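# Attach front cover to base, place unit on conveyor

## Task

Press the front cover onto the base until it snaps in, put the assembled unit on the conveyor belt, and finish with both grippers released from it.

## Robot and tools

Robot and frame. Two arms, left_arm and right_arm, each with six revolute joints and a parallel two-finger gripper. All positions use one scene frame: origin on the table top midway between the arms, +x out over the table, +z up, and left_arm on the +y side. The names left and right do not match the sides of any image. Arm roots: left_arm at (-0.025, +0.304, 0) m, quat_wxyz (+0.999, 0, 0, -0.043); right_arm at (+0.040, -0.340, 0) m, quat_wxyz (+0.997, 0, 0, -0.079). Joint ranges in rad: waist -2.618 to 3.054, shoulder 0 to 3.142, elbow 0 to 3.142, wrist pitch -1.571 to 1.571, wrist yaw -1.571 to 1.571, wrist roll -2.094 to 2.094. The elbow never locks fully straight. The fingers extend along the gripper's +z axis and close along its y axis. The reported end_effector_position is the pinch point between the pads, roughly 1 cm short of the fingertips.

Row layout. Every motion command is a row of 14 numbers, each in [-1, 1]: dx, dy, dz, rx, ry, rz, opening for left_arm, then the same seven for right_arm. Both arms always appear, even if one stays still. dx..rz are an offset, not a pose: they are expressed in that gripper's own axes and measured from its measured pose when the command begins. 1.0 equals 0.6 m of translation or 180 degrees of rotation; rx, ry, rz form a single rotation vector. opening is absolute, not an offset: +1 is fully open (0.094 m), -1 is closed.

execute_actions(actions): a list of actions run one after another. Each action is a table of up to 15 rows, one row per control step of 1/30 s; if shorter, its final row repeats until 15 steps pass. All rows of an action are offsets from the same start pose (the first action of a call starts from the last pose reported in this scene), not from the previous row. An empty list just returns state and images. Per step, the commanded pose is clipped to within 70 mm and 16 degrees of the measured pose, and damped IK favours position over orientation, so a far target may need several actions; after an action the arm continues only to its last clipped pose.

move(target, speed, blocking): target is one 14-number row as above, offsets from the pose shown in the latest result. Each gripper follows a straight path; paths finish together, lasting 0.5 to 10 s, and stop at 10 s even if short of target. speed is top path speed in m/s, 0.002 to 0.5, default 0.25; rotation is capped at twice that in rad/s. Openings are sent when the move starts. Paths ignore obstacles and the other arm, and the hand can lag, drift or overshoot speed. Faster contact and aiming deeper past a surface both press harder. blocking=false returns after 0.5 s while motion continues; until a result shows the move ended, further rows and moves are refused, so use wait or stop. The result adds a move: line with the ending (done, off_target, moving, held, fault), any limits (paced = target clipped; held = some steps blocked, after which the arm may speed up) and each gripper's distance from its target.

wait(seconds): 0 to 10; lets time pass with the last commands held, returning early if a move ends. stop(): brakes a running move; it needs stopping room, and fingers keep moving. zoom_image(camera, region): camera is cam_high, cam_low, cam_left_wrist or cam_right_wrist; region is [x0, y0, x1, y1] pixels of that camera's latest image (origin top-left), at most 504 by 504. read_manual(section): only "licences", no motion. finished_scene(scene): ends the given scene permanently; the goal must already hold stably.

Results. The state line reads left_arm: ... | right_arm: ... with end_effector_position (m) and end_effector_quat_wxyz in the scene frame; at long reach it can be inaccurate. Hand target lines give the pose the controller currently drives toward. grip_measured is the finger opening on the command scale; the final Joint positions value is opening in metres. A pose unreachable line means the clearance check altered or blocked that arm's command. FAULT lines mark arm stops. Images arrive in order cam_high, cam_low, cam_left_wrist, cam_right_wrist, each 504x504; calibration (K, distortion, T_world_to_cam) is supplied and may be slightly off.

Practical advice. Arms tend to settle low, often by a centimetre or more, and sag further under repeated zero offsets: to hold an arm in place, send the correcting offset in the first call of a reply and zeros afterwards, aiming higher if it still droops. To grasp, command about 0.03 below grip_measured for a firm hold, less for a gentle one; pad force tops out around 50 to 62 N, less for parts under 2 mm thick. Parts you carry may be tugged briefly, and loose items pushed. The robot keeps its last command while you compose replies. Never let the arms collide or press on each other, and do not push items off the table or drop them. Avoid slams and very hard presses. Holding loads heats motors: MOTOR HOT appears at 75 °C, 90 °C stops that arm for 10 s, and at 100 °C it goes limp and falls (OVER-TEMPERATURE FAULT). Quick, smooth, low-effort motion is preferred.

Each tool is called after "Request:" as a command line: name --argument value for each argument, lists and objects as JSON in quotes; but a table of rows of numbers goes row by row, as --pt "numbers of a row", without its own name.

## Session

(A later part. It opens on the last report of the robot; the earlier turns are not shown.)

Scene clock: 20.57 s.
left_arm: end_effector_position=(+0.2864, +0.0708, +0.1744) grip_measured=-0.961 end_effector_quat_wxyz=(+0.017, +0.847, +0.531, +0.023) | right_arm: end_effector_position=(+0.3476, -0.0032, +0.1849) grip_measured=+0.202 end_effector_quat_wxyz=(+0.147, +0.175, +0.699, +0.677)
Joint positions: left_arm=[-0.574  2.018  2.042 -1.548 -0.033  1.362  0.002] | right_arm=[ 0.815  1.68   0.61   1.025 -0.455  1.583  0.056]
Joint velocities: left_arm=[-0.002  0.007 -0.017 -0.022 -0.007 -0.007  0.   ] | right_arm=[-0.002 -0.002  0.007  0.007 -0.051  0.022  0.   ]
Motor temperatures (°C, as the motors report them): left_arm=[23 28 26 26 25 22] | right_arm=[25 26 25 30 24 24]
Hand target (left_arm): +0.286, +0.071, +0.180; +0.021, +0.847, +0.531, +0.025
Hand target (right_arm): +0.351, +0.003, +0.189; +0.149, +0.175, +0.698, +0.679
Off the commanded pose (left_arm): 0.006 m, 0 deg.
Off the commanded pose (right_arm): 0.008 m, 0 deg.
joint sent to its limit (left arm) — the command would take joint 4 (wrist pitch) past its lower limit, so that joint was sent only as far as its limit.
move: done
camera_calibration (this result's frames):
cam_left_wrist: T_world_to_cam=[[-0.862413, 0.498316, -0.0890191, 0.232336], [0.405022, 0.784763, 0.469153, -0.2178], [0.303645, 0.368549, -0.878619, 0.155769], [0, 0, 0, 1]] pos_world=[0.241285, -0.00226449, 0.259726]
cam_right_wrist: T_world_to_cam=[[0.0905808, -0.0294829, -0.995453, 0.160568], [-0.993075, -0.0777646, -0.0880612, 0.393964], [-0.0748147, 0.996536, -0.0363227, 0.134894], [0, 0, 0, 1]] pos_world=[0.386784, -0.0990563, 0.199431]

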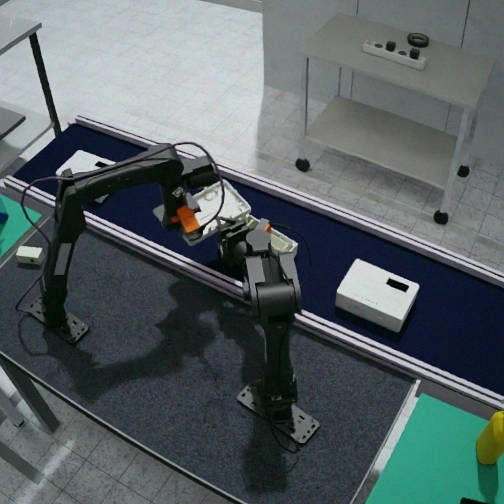

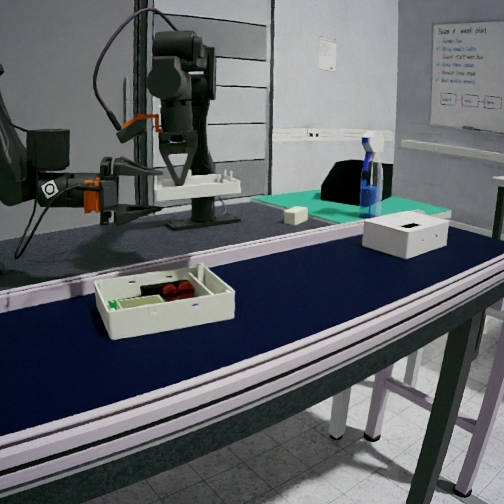

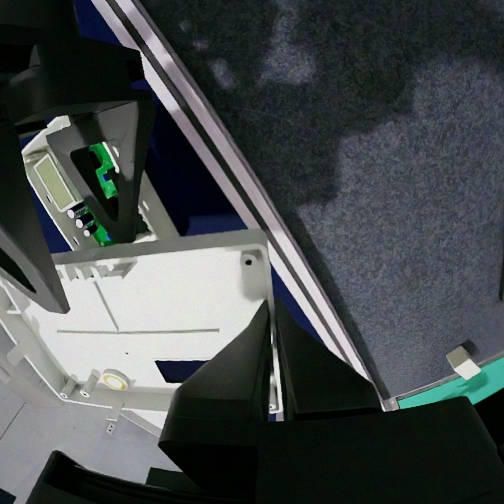

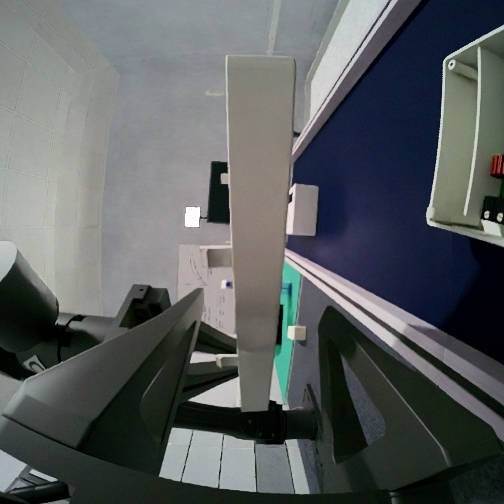

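Request:
move --target '[0,0,-0.01,0,0,0,-1, 0,0.015,0.035,0,0,0,0.2]' --speed 0.1

Request:
execute_actions --actions '[[[0,0,-0.01,0,0,0,-1, 0,0.01,0,0,0,0,-1]]]'

Scene clock: 21.60 s.
left_arm: end_effector_position=(+0.2864, +0.0708, +0.1744) grip_measured=-0.961 end_effector_quat_wxyz=(+0.017, +0.847, +0.531, +0.023) | right_arm: end_effector_position=(+0.3542, +0.0093, +0.1891) grip_measured=+0.202 end_effector_quat_wxyz=(+0.146, +0.176, +0.701, +0.676)
Joint positions: left_arm=[-0.574  2.018  2.042 -1.548 -0.033  1.362  0.002] | right_arm=[ 0.834  1.704  0.671  0.985 -0.438  1.584  0.056]
Joint velocities: left_arm=[ 0.002  0.002  0.002  0.022  0.007 -0.081 -0.001] | right_arm=[-0.012  0.007  0.007  0.007 -0.051  0.037 -0.   ]
Motor temperatures (°C, as the motors report them): left_arm=[23 28 26 26 25 22] | right_arm=[25 26 25 30 24 24]
Hand target (left_arm): +0.286, +0.071, +0.180; +0.021, +0.847, +0.531, +0.025
Hand target (right_arm): +0.357, +0.016, +0.193; +0.147, +0.175, +0.699, +0.677
Off the commanded pose (left_arm): 0.006 m, 0 deg.
Off the commanded pose (right_arm): 0.008 m, 0 deg.
joint sent to its limit (left arm) — the command would take joint 4 (wrist pitch) past its lower limit, so that joint was sent only as far as its limit.
move: done
camera_calibration (this result's frames):
cam_left_wrist: T_world_to_cam=[[-0.862413, 0.498316, -0.0890191, 0.232336], [0.405022, 0.784763, 0.469153, -0.2178], [0.303645, 0.368549, -0.878619, 0.155769], [0, 0, 0, 1]] pos_world=[0.241285, -0.00226449, 0.259726]
cam_right_wrist: T_world_to_cam=[[0.086552, -0.0327324, -0.995709, 0.166051], [-0.993337, -0.0791773, -0.0837429, 0.401165], [-0.0760965, 0.996323, -0.0393672, 0.124164], [0, 0, 0, 1]] pos_world=[0.393568, -0.0865093, 0.203821]

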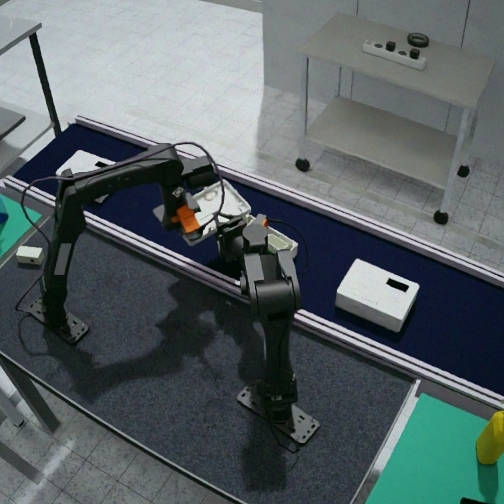

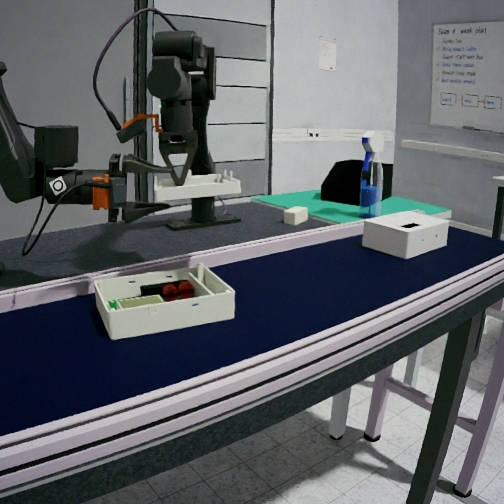

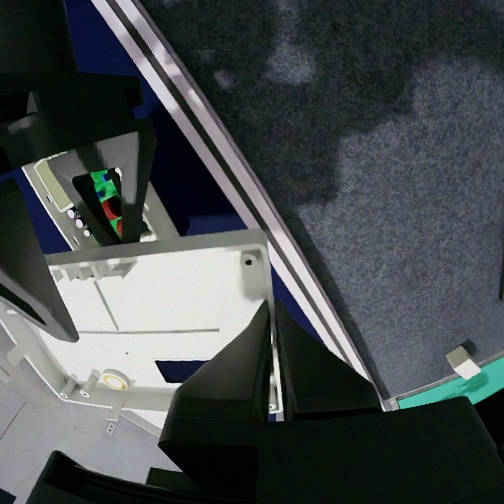

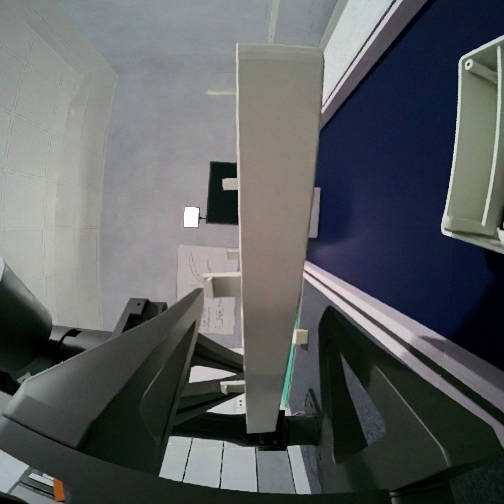

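Scene clock: 22.10 s.
left_arm: end_effector_position=(+0.2836, +0.0695, +0.1753) grip_measured=-0.942 end_effector_quat_wxyz=(+0.016, +0.851, +0.525, +0.018) | right_arm: end_effector_position=(+0.3520, +0.0101, +0.1801) grip_measured=-0.660 end_effector_quat_wxyz=(+0.149, +0.164, +0.715, +0.663)
Joint positions: left_arm=[-0.577  2.018  2.046 -1.556 -0.023  1.374  0.003] | right_arm=[ 0.835  1.707  0.67   0.953 -0.446  1.538  0.016]
Joint velocities: left_arm=[ 0.007 -0.002  0.012 -0.051 -0.022 -0.037  0.   ] | right_arm=[ 0.007  0.007 -0.007  0.037  0.022 -0.022 -0.001]
Motor temperatures (°C, as the motors report them): left_arm=[23 28 26 26 25 22] | right_arm=[25 26 25 30 24 24]
Hand target (left_arm): +0.286, +0.071, +0.180; +0.022, +0.847, +0.531, +0.025
Hand target (right_arm): +0.354, +0.009, +0.195; +0.145, +0.175, +0.701, +0.676
Off the commanded pose (left_arm): 0.006 m, 1 deg.
Off the commanded pose (right_arm): 0.015 m, 3 deg.
joint sent to its limit (left arm) — the command would take joint 4 (wrist pitch) past its lower limit, so that joint was sent only as far as its limit.
camera_calibration (this result's frames):
cam_left_wrist: T_world_to_cam=[[-0.855516, 0.511087, -0.0829585, 0.226685], [0.421481, 0.780473, 0.461752, -0.219082], [0.300742, 0.36007, -0.883121, 0.160096], [0, 0, 0, 1]] pos_world=[0.238124, -0.00251382, 0.261351]
cam_right_wrist: T_world_to_cam=[[0.099914, -0.0732702, -0.992295, 0.152382], [-0.991105, -0.095445, -0.0927466, 0.399264], [-0.087914, 0.992734, -0.0821547, 0.134693], [0, 0, 0, 1]] pos_world=[0.392329, -0.0844413, 0.199304]

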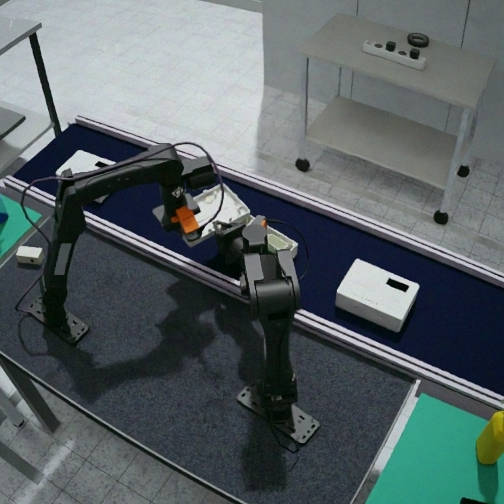

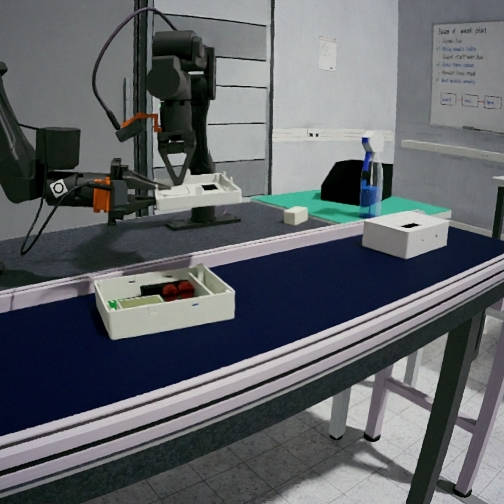

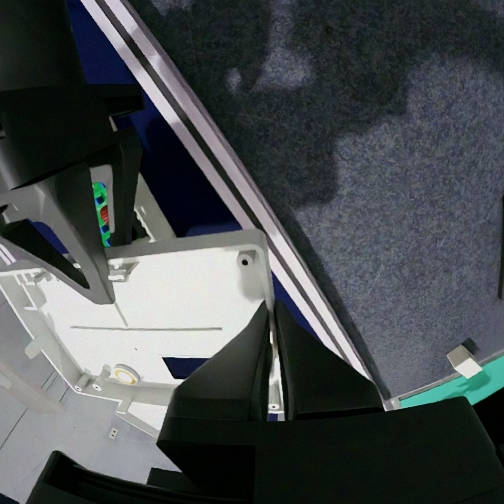

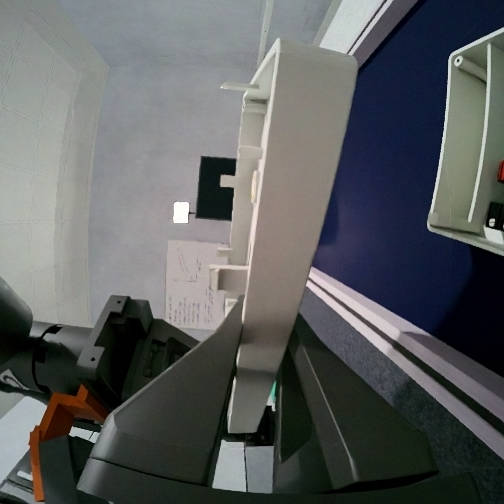

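Request:
move --target '[0,0,-0.08,0,0,0,-0.5, 0,0,0,0,0,0,-1]' --speed 0.15

Request:
move --target '[0.1,-0.2,-0.05,0,0,-0.3,-1, 0,0.03,0,0,0,0,-1]' --speed 0.4

Scene clock: 23.10 s.
left_arm: end_effector_position=(+0.2812, +0.0714, +0.2166) grip_measured=-0.503 end_effector_quat_wxyz=(+0.072, +0.848, +0.524, +0.039) | right_arm: end_effector_position=(+0.3518, +0.0099, +0.1769) grip_measured=-0.660 end_effector_quat_wxyz=(+0.147, +0.167, +0.719, +0.659)
Joint positions: left_arm=[-0.577  1.923  2.071 -1.556 -0.023  1.375  0.023] | right_arm=[ 0.835  1.707  0.67   0.939 -0.445  1.537  0.016]
Joint velocities: left_arm=[ 0.007  0.022  0.012 -0.007 -0.022 -0.022  0.001] | right_arm=[-0.002 -0.012 -0.002  0.051 -0.051 -0.081 -0.001]
Motor temperatures (°C, as the motors report them): left_arm=[23 28 26 26 25 22] | right_arm=[25 26 26 31 24 24]
Hand target (left_arm): +0.281, +0.069, +0.223; +0.082, +0.848, +0.521, +0.043
Hand target (right_arm): +0.352, +0.010, +0.180; +0.149, +0.164, +0.715, +0.663
Off the commanded pose (left_arm): 0.007 m, 7 deg.
Off the commanded pose (right_arm): 0.003 m, 1 deg.
joint sent to its limit (left arm) — the command would take joint 4 (wrist pitch) past its lower limit, so that joint was sent only as far as its limit.
move: off_target (left_arm)
camera_calibration (this result's frames):
cam_left_wrist: T_world_to_cam=[[-0.841701, 0.501302, -0.200588, 0.249417], [0.379221, 0.813298, 0.441291, -0.22468], [0.384358, 0.295368, -0.874658, 0.175848], [0, 0, 0, 1]] pos_world=[0.22755, 0.00575844, 0.302986]
cam_right_wrist: T_world_to_cam=[[0.0896591, -0.0824845, -0.992551, 0.15289], [-0.992068, -0.0955581, -0.0816742, 0.397208], [-0.0881095, 0.992, -0.0903979, 0.136196], [0, 0, 0, 1]] pos_world=[0.39235, -0.0845387, 0.196504]

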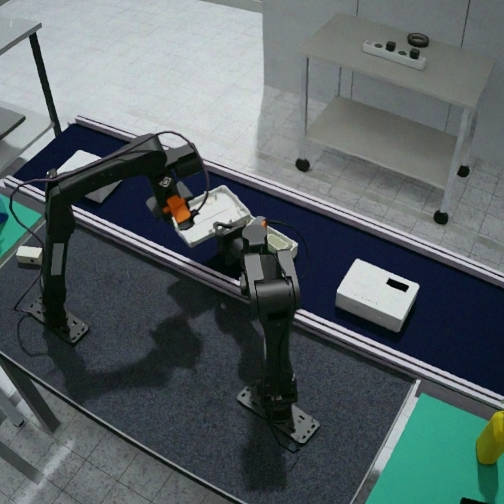

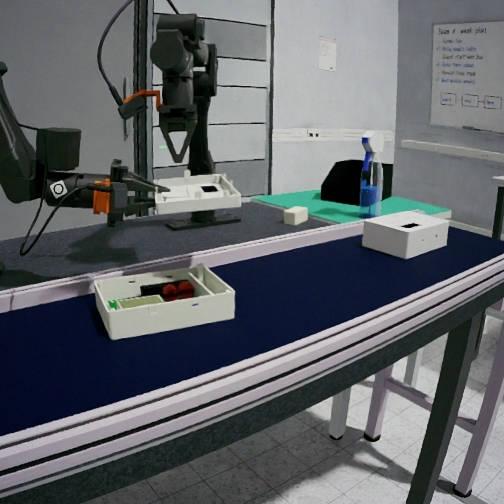

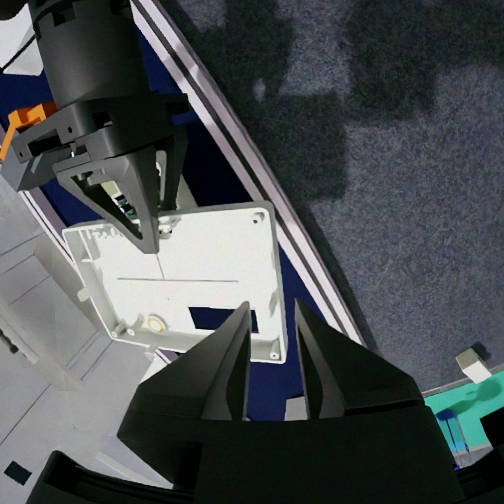

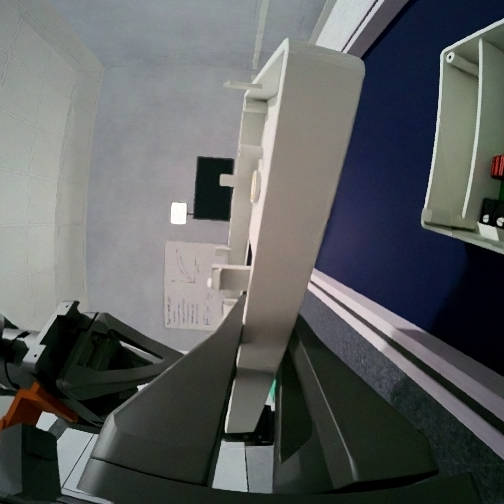

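Scene clock: 24.93 s.
left_arm: end_effector_position=(+0.2046, +0.1783, +0.2282) grip_measured=-0.996 end_effector_quat_wxyz=(+0.084, +0.526, +0.846, +0.011) | right_arm: end_effector_position=(+0.3483, +0.0070, +0.1650) grip_measured=-0.660 end_effector_quat_wxyz=(+0.129, +0.183, +0.738, +0.636)
Joint positions: left_arm=[-0.428  1.441  1.577 -1.538 -0.015  0.6    0.   ] | right_arm=[ 0.835  1.682  0.67   0.837 -0.445  1.537  0.016]
Joint velocities: left_arm=[-0.007  0.002 -0.012 -0.022 -0.007 -0.007 -0.   ] | right_arm=[-0.017  0.002 -0.012 -0.081 -0.081  0.022  0.001]
Motor temperatures (°C, as the motors report them): left_arm=[23 28 26 26 25 22] | right_arm=[25 26 26 31 24 24]
Hand target (left_arm): +0.199, +0.181, +0.229; +0.083, +0.518, +0.851, +0.002
Hand target (right_arm): +0.352, +0.010, +0.195; +0.147, +0.167, +0.719, +0.659
Off the commanded pose (left_arm): 0.007 m, 2 deg.
Off the commanded pose (right_arm): 0.030 m, 4 deg.
move: off_target (right_arm)
camera_calibration (this result's frames):
cam_left_wrist: T_world_to_cam=[[-0.910993, -0.382681, -0.153775, 0.294773], [-0.412398, 0.849166, 0.329916, -0.106717], [0.00432763, 0.363968, -0.931401, 0.262313], [0, 0, 0, 1]] pos_world=[0.223391, 0.107951, 0.324855]
cam_right_wrist: T_world_to_cam=[[0.0312066, -0.129398, -0.991102, 0.161611], [-0.995021, -0.0979283, -0.0185445, 0.383087], [-0.0946573, 0.986745, -0.13181, 0.146773], [0, 0, 0, 1]] pos_world=[0.39003, -0.0864007, 0.186623]

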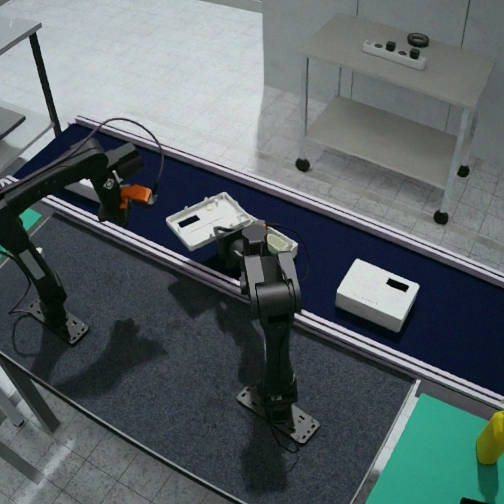

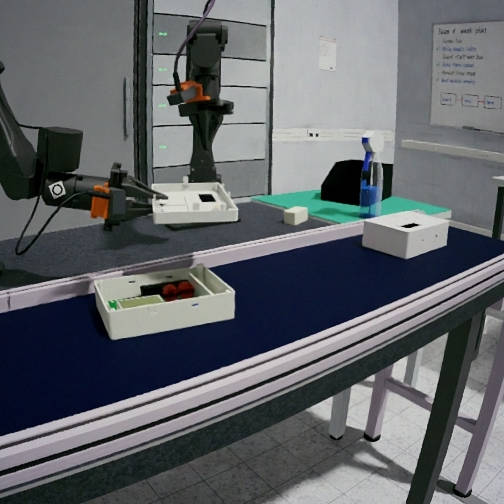

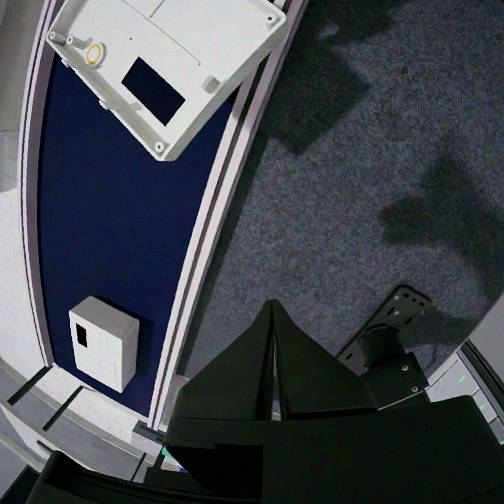

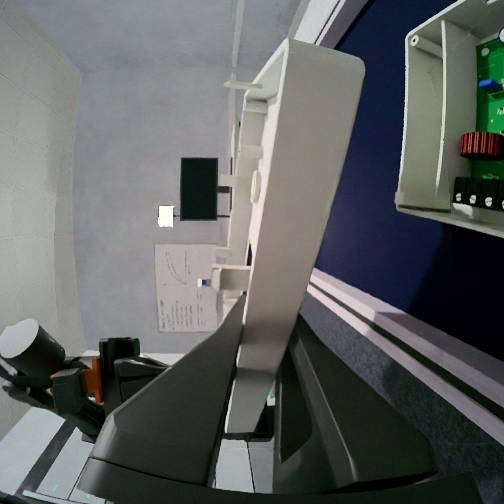

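Request:
move --target '[0,0,0,0,0,0,-1, -0.054,0.114,-0.096,-0.051,-0.423,0.022,-1]' --speed 0.35

Request:
move --target '[0,0,0,0,0,0,-1, 0,0,0,0,0,-0.5,-1]' --speed 0.5

Request:
move --target '[0,0,0,0,0,0,-1, 0,0,0,0,0,-0.5,-1]' --speed 0.5

Scene clock: 28.30 s.
left_arm: end_effector_position=(+0.2046, +0.1783, +0.2282) grip_measured=-0.996 end_effector_quat_wxyz=(+0.084, +0.525, +0.847, +0.011) | right_arm: end_effector_position=(+0.3600, -0.0562, +0.2339) grip_measured=-0.659 end_effector_quat_wxyz=(+0.544, +0.550, +0.454, +0.441)
Joint positions: left_arm=[-0.428  1.441  1.577 -1.538 -0.015  0.598  0.   ] | right_arm=[1.299 1.752 0.947 0.724 1.339 1.642 0.016]
Joint velocities: left_arm=[ 0.012 -0.007  0.002  0.007  0.066 -0.081 -0.001] | right_arm=[-0.002 -0.007  0.002 -0.051 -0.022 -0.081  0.001]
Motor temperatures (°C, as the motors report them): left_arm=[23 28 26 26 25 22] | right_arm=[25 27 26 31 24 24]
Hand target (left_arm): +0.205, +0.178, +0.228; +0.084, +0.526, +0.846, +0.011
Hand target (right_arm): +0.359, -0.051, +0.239; +0.546, +0.552, +0.450, +0.440
Off the commanded pose (left_arm): 0.000 m, 0 deg.
Off the commanded pose (right_arm): 0.009 m, 1 deg.
move: done
camera_calibration (this result's frames):
cam_left_wrist: T_world_to_cam=[[-0.910011, -0.38514, -0.153448, 0.294936], [-0.414571, 0.848213, 0.329644, -0.10604], [0.00319772, 0.363595, -0.931552, 0.262645], [0, 0, 0, 1]] pos_world=[0.223594, 0.10804, 0.32488]
cam_right_wrist: T_world_to_cam=[[0.00710003, -0.138166, -0.990384, 0.229444], [-0.329885, 0.93464, -0.132754, 0.235134], [0.943995, 0.327655, -0.0389429, -0.213331], [0, 0, 0, 1]] pos_world=[0.277321, -0.118166, 0.250145]

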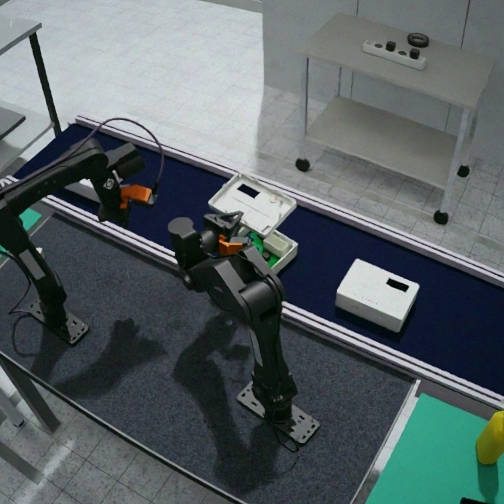

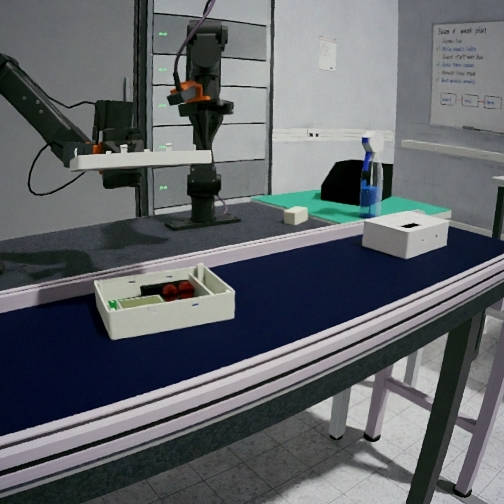

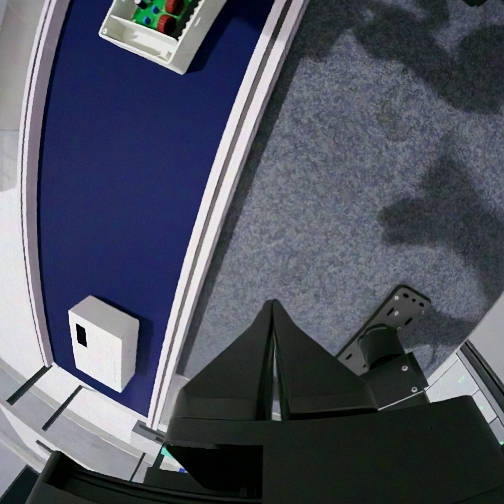

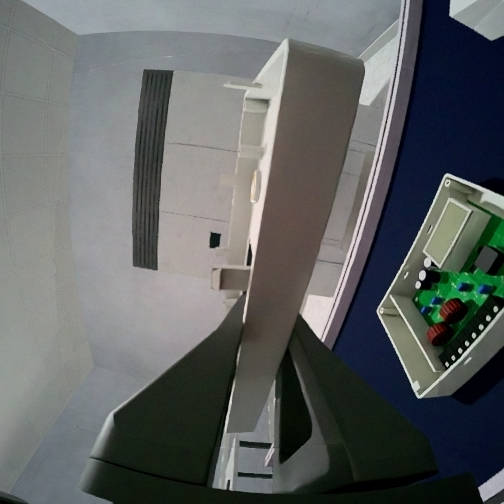

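Scene clock: 30.97 s.
left_arm: end_effector_position=(+0.2046, +0.1783, +0.2282) grip_measured=-0.996 end_effector_quat_wxyz=(+0.084, +0.525, +0.847, +0.011) | right_arm: end_effector_position=(+0.3611, -0.0539, +0.2365) grip_measured=-0.661 end_effector_quat_wxyz=(+0.695, +0.069, +0.712, -0.072)
Joint positions: left_arm=[-0.428  1.441  1.577 -1.538 -0.015  0.598  0.   ] | right_arm=[1.299 1.752 0.967 0.687 1.339 0.09  0.016]
Joint velocities: left_arm=[-0.002 -0.002  0.007 -0.007  0.007 -0.037 -0.001] | right_arm=[-0.007 -0.002  0.017 -0.007 -0.022 -0.051 -0.   ]
Motor temperatures (°C, as the motors report them): left_arm=[23 27 26 26 25 22] | right_arm=[25 27 26 31 24 24]
Hand target (left_arm): +0.205, +0.178, +0.228; +0.084, +0.525, +0.847, +0.011
Hand target (right_arm): +0.360, -0.056, +0.234; +0.696, +0.068, +0.711, -0.073
Off the commanded pose (left_arm): 0.000 m, 0 deg.
Off the commanded pose (right_arm): 0.004 m, 0 deg.
move: done
camera_calibration (this result's frames):
cam_left_wrist: T_world_to_cam=[[-0.910011, -0.38514, -0.153448, 0.294936], [-0.414571, 0.848213, 0.329644, -0.10604], [0.00319772, 0.363595, -0.931552, 0.262645], [0, 0, 0, 1]] pos_world=[0.223594, 0.10804, 0.32488]
cam_right_wrist: T_world_to_cam=[[-0.141678, -0.981359, 0.129856, -0.0243932], [-0.542237, -0.0328137, -0.839585, 0.425364], [0.828195, -0.189364, -0.52748, -0.0854965], [0, 0, 0, 1]] pos_world=[0.298, -0.0261706, 0.315199]

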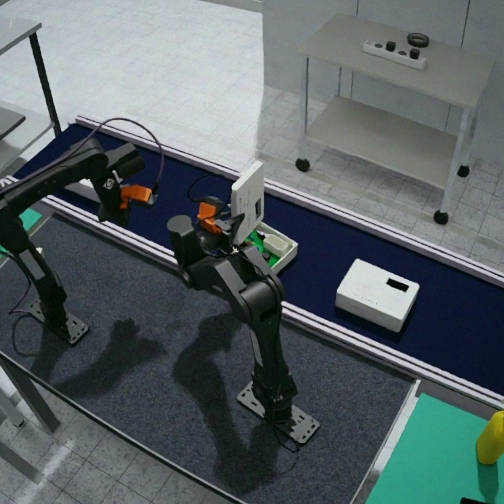

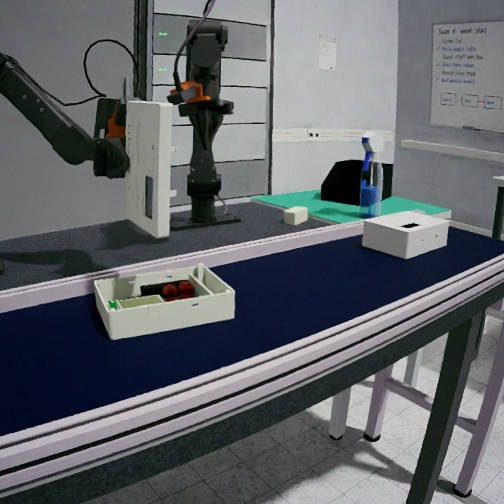

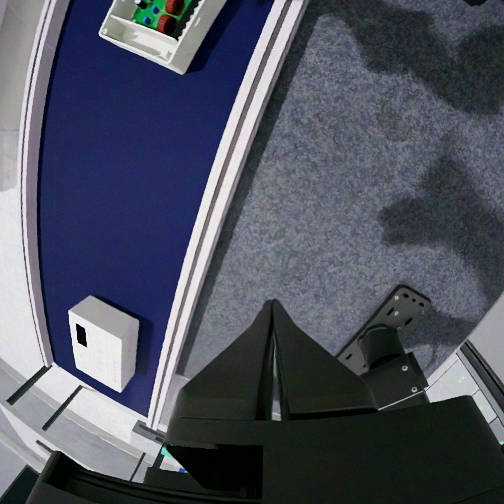

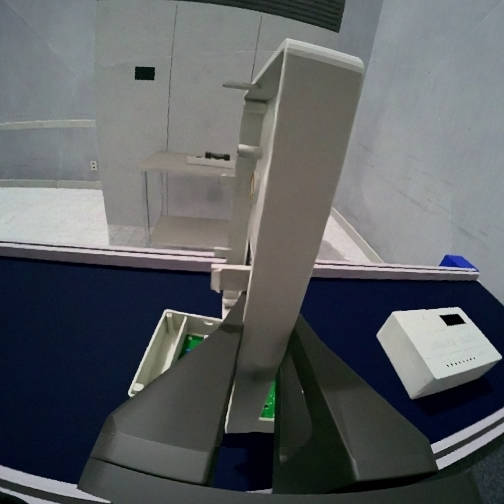

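Scene clock: 33.60 s.
left_arm: end_effector_position=(+0.2046, +0.1783, +0.2282) grip_measured=-0.996 end_effector_quat_wxyz=(+0.084, +0.525, +0.847, +0.011) | right_arm: end_effector_position=(+0.3620, -0.0520, +0.2375) grip_measured=-0.663 end_effector_quat_wxyz=(+0.436, -0.459, +0.551, -0.544)
Joint positions: left_arm=[-0.428  1.441  1.577 -1.538 -0.015  0.598  0.   ] | right_arm=[ 1.299  1.752  0.986  0.64   1.339 -1.466  0.016]
Joint velocities: left_arm=[ 0.007 -0.002 -0.012  0.022 -0.037  0.007  0.001] | right_arm=[-0.017  0.002  0.002  0.081 -0.066 -0.066 -0.   ]
Motor temperatures (°C, as the motors report them): left_arm=[23 27 26 26 25 22] | right_arm=[25 27 26 31 24 24]
Hand target (left_arm): +0.205, +0.178, +0.228; +0.084, +0.525, +0.847, +0.011
Hand target (right_arm): +0.361, -0.054, +0.237; +0.441, -0.454, +0.553, -0.542
Off the commanded pose (left_arm): 0.000 m, 0 deg.
Off the commanded pose (right_arm): 0.002 m, 1 deg.
move: done
camera_calibration (this result's frames):
cam_left_wrist: T_world_to_cam=[[-0.910011, -0.38514, -0.153448, 0.294936], [-0.414571, 0.848213, 0.329644, -0.10604], [0.00319772, 0.363595, -0.931552, 0.262645], [0, 0, 0, 1]] pos_world=[0.223594, 0.10804, 0.32488]
cam_right_wrist: T_world_to_cam=[[0.108408, 0.124199, 0.986318, -0.258984], [-0.66049, -0.732518, 0.164836, 0.194599], [0.742968, -0.669322, 0.00262166, -0.205346], [0, 0, 0, 1]] pos_world=[0.309172, 0.0372701, 0.223902]

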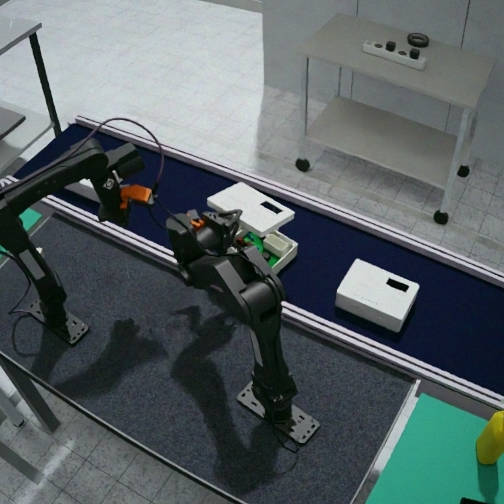

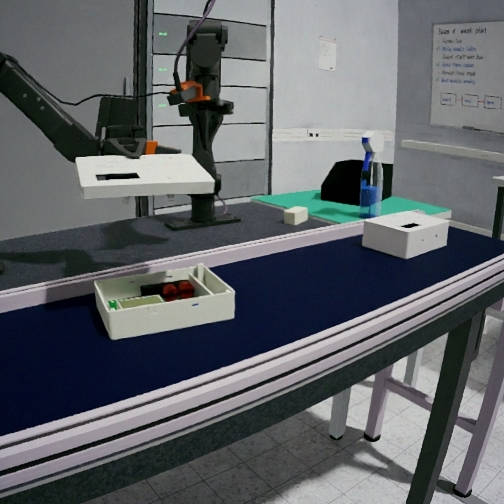

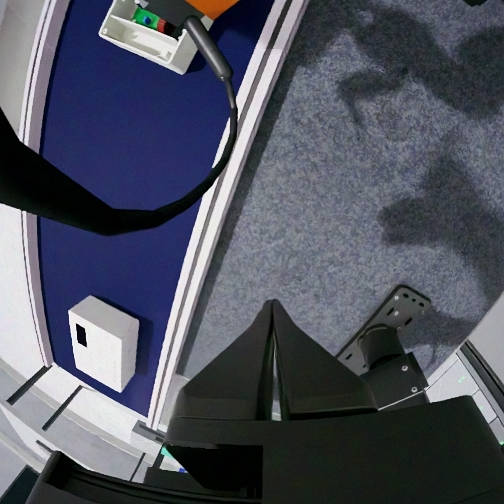

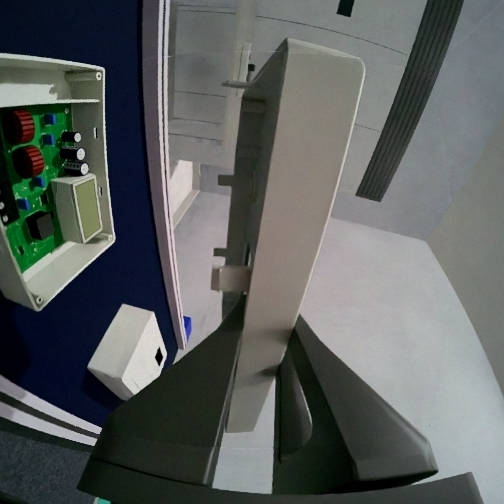

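Request:
move --target '[-0.21,0.283,0.11,0,0,0,-1, 0,0.19,0.055,0,0,0,-1]' --speed 0.25

Scene clock: 35.63 s.
left_arm: end_effector_position=(+0.4216, +0.1377, +0.1866) grip_measured=-0.996 end_effector_quat_wxyz=(+0.115, +0.523, +0.844, +0.027) | right_arm: end_effector_position=(+0.3888, -0.0533, +0.1264) grip_measured=-0.663 end_effector_quat_wxyz=(+0.435, -0.462, +0.550, -0.543)
Joint positions: left_arm=[-0.275  2.277  2.483 -1.54  -0.008  0.751  0.   ] | right_arm=[ 1.231  2.095  0.889  1.099  1.267 -1.491  0.016]
Joint velocities: left_arm=[ 0.002  0.007 -0.012  0.051 -0.051 -0.007 -0.001] | right_arm=[-0.002 -0.007 -0.002  0.022  0.051 -0.095 -0.   ]
Motor temperatures (°C, as the motors report them): left_arm=[23 27 27 26 25 22] | right_arm=[25 27 26 31 24 24]
Hand target (left_arm): +0.420, +0.139, +0.195; +0.122, +0.523, +0.843, +0.019
Hand target (right_arm): +0.391, -0.058, +0.122; +0.436, -0.459, +0.552, -0.543
Off the commanded pose (left_arm): 0.011 m, 4 deg.
Off the commanded pose (right_arm): 0.008 m, 0 deg.
joint sent to its limit (left arm) — the command would take joint 4 (wrist pitch) past its lower limit, so that joint was sent only as far as its limit.
move: off_target (left_arm)
camera_calibration (this result's frames):
cam_left_wrist: T_world_to_cam=[[-0.896783, -0.387702, -0.21323, 0.476368], [-0.437386, 0.849598, 0.294748, 0.0479846], [0.0668856, 0.357589, -0.931481, 0.211949], [0, 0, 0, 1]] pos_world=[0.43401, 0.0681303, 0.284859]
cam_right_wrist: T_world_to_cam=[[0.111555, 0.127743, 0.985514, -0.153086], [-0.656875, -0.734681, 0.169584, 0.227502], [0.745701, -0.666278, 0.00195409, -0.226677], [0, 0, 0, 1]] pos_world=[0.335551, 0.0356671, 0.112731]

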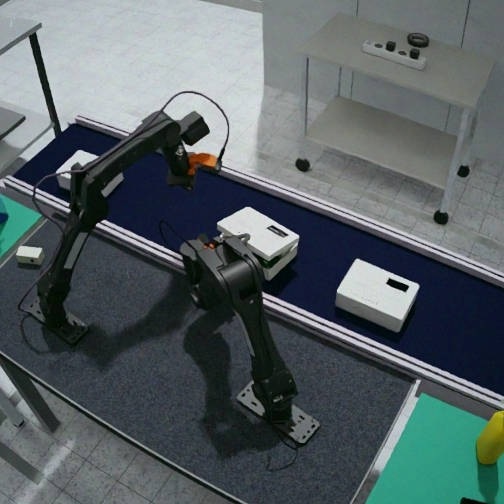

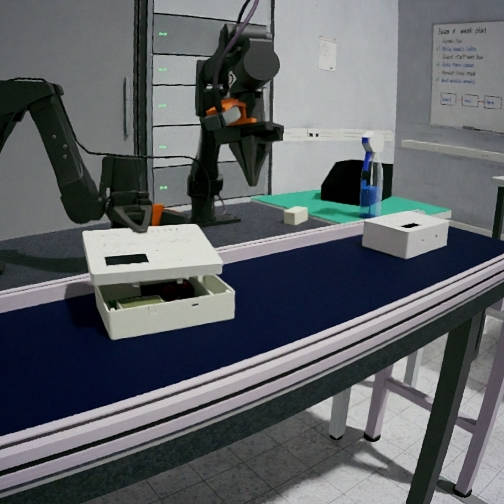

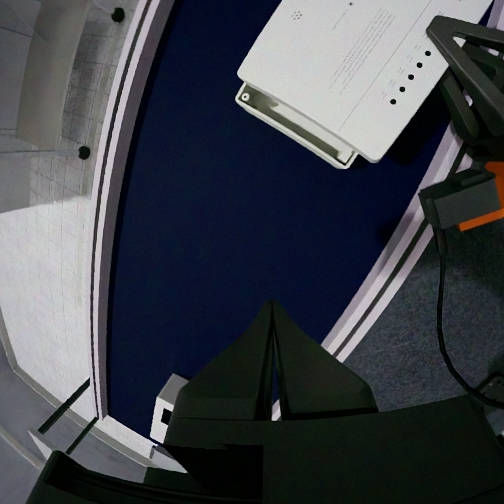

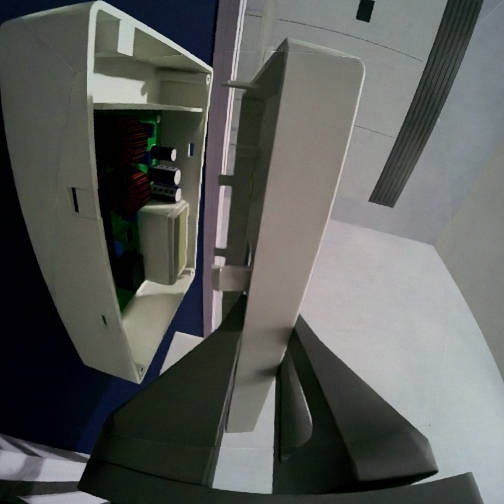

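Request:
move --target '[0,0,-0.015,0,0,0,-1, -0.02,0.025,0.03,0,0,0,-1]' --speed 0.1

Request:
zoom_image --camera "cam_low" --region '[60,210,260,350]'

Request:
zoom_image --camera "cam_high" --region '[190,190,320,290]'

Scene clock: 36.53 s.
left_arm: end_effector_position=(+0.4216, +0.1377, +0.1866) grip_measured=-0.996 end_effector_quat_wxyz=(+0.115, +0.523, +0.844, +0.026) | right_arm: end_effector_position=(+0.4000, -0.0500, +0.1020) grip_measured=-0.663 end_effector_quat_wxyz=(-0.418, +0.478, -0.543, +0.549)
Joint positions: left_arm=[-0.275  2.277  2.483 -1.54  -0.007  0.751  0.   ] | right_arm=[ 1.209  2.181  0.929  1.103  1.246 -1.5    0.016]
Joint velocities: left_arm=[ 0.002 -0.007 -0.002  0.022 -0.022  0.081 -0.   ] | right_arm=[-0.012  0.007 -0.007  0.022 -0.051  0.007  0.   ]
Motor temperatures (°C, as the motors report them): left_arm=[23 27 27 26 25 22] | right_arm=[25 27 26 31 24 24]
Hand target (left_arm): +0.420, +0.138, +0.195; +0.120, +0.523, +0.843, +0.027
Hand target (right_arm): +0.408, -0.046, +0.111; +0.435, -0.462, +0.550, -0.543
Off the commanded pose (left_arm): 0.009 m, 0 deg.
Off the commanded pose (right_arm): 0.013 m, 3 deg.
joint sent to its limit (left arm) — the command would take joint 4 (wrist pitch) past its lower limit, so that joint was sent only as far as its limit.
move: off_target (right_arm)
camera_calibration (this result's frames):
cam_left_wrist: T_world_to_cam=[[-0.896846, -0.387696, -0.212978, 0.4763], [-0.437271, 0.84974, 0.29451, 0.0480051], [0.0667956, 0.35726, -0.931614, 0.212081], [0, 0, 0, 1]] pos_world=[0.433993, 0.0680996, 0.284881]
cam_right_wrist: T_world_to_cam=[[0.136397, 0.172033, 0.975603, -0.137385], [-0.652671, -0.725258, 0.219137, 0.235223], [0.745262, -0.666637, 0.0133584, -0.233854], [0, 0, 0, 1]] pos_world=[0.346545, 0.0383364, 0.085611]

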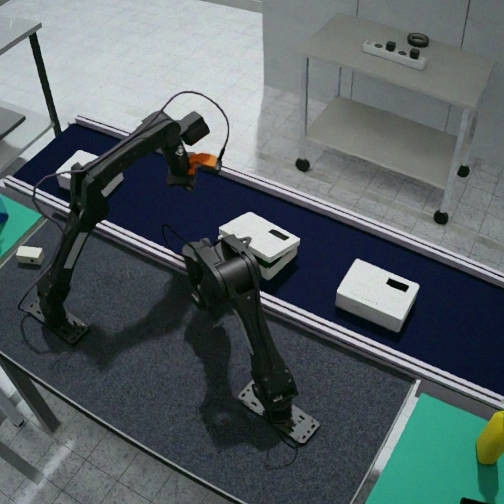

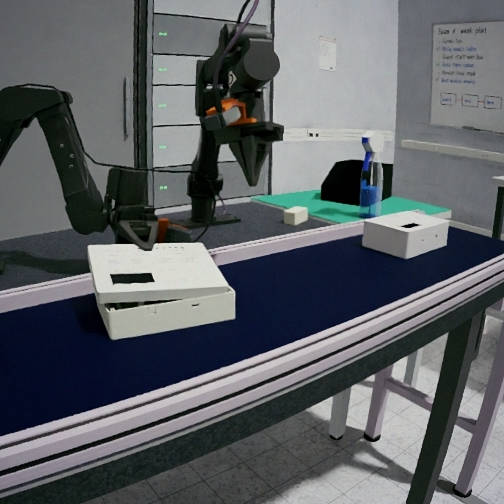

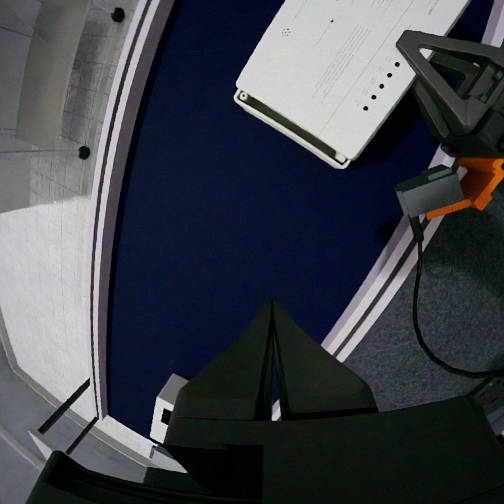

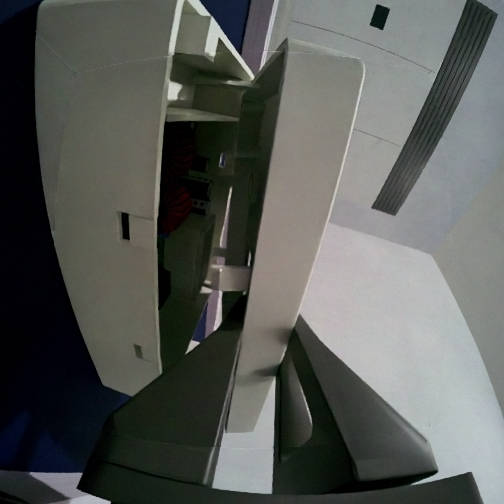

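Region (60, 210, 260, 350) of cam_low's 504x504 image, scaled by 2.520, with more detail than that image has; it fills the top 353 rows of this view, and the rest is white.

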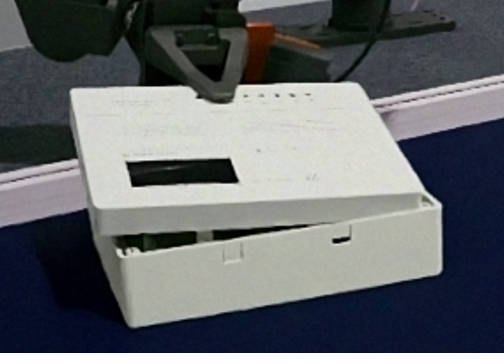

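Region (190, 190, 320, 290) of cam_high's 504x504 image, scaled by 3.877, with more detail than that image has; it fills the top 388 rows of this view, and the rest is white.

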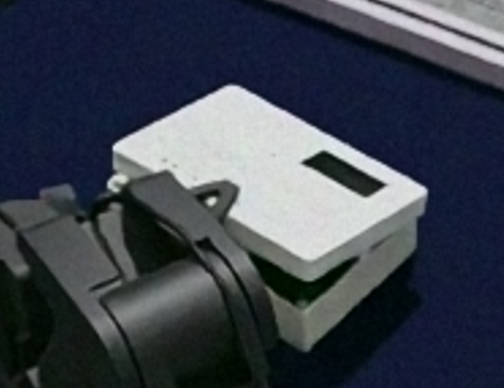

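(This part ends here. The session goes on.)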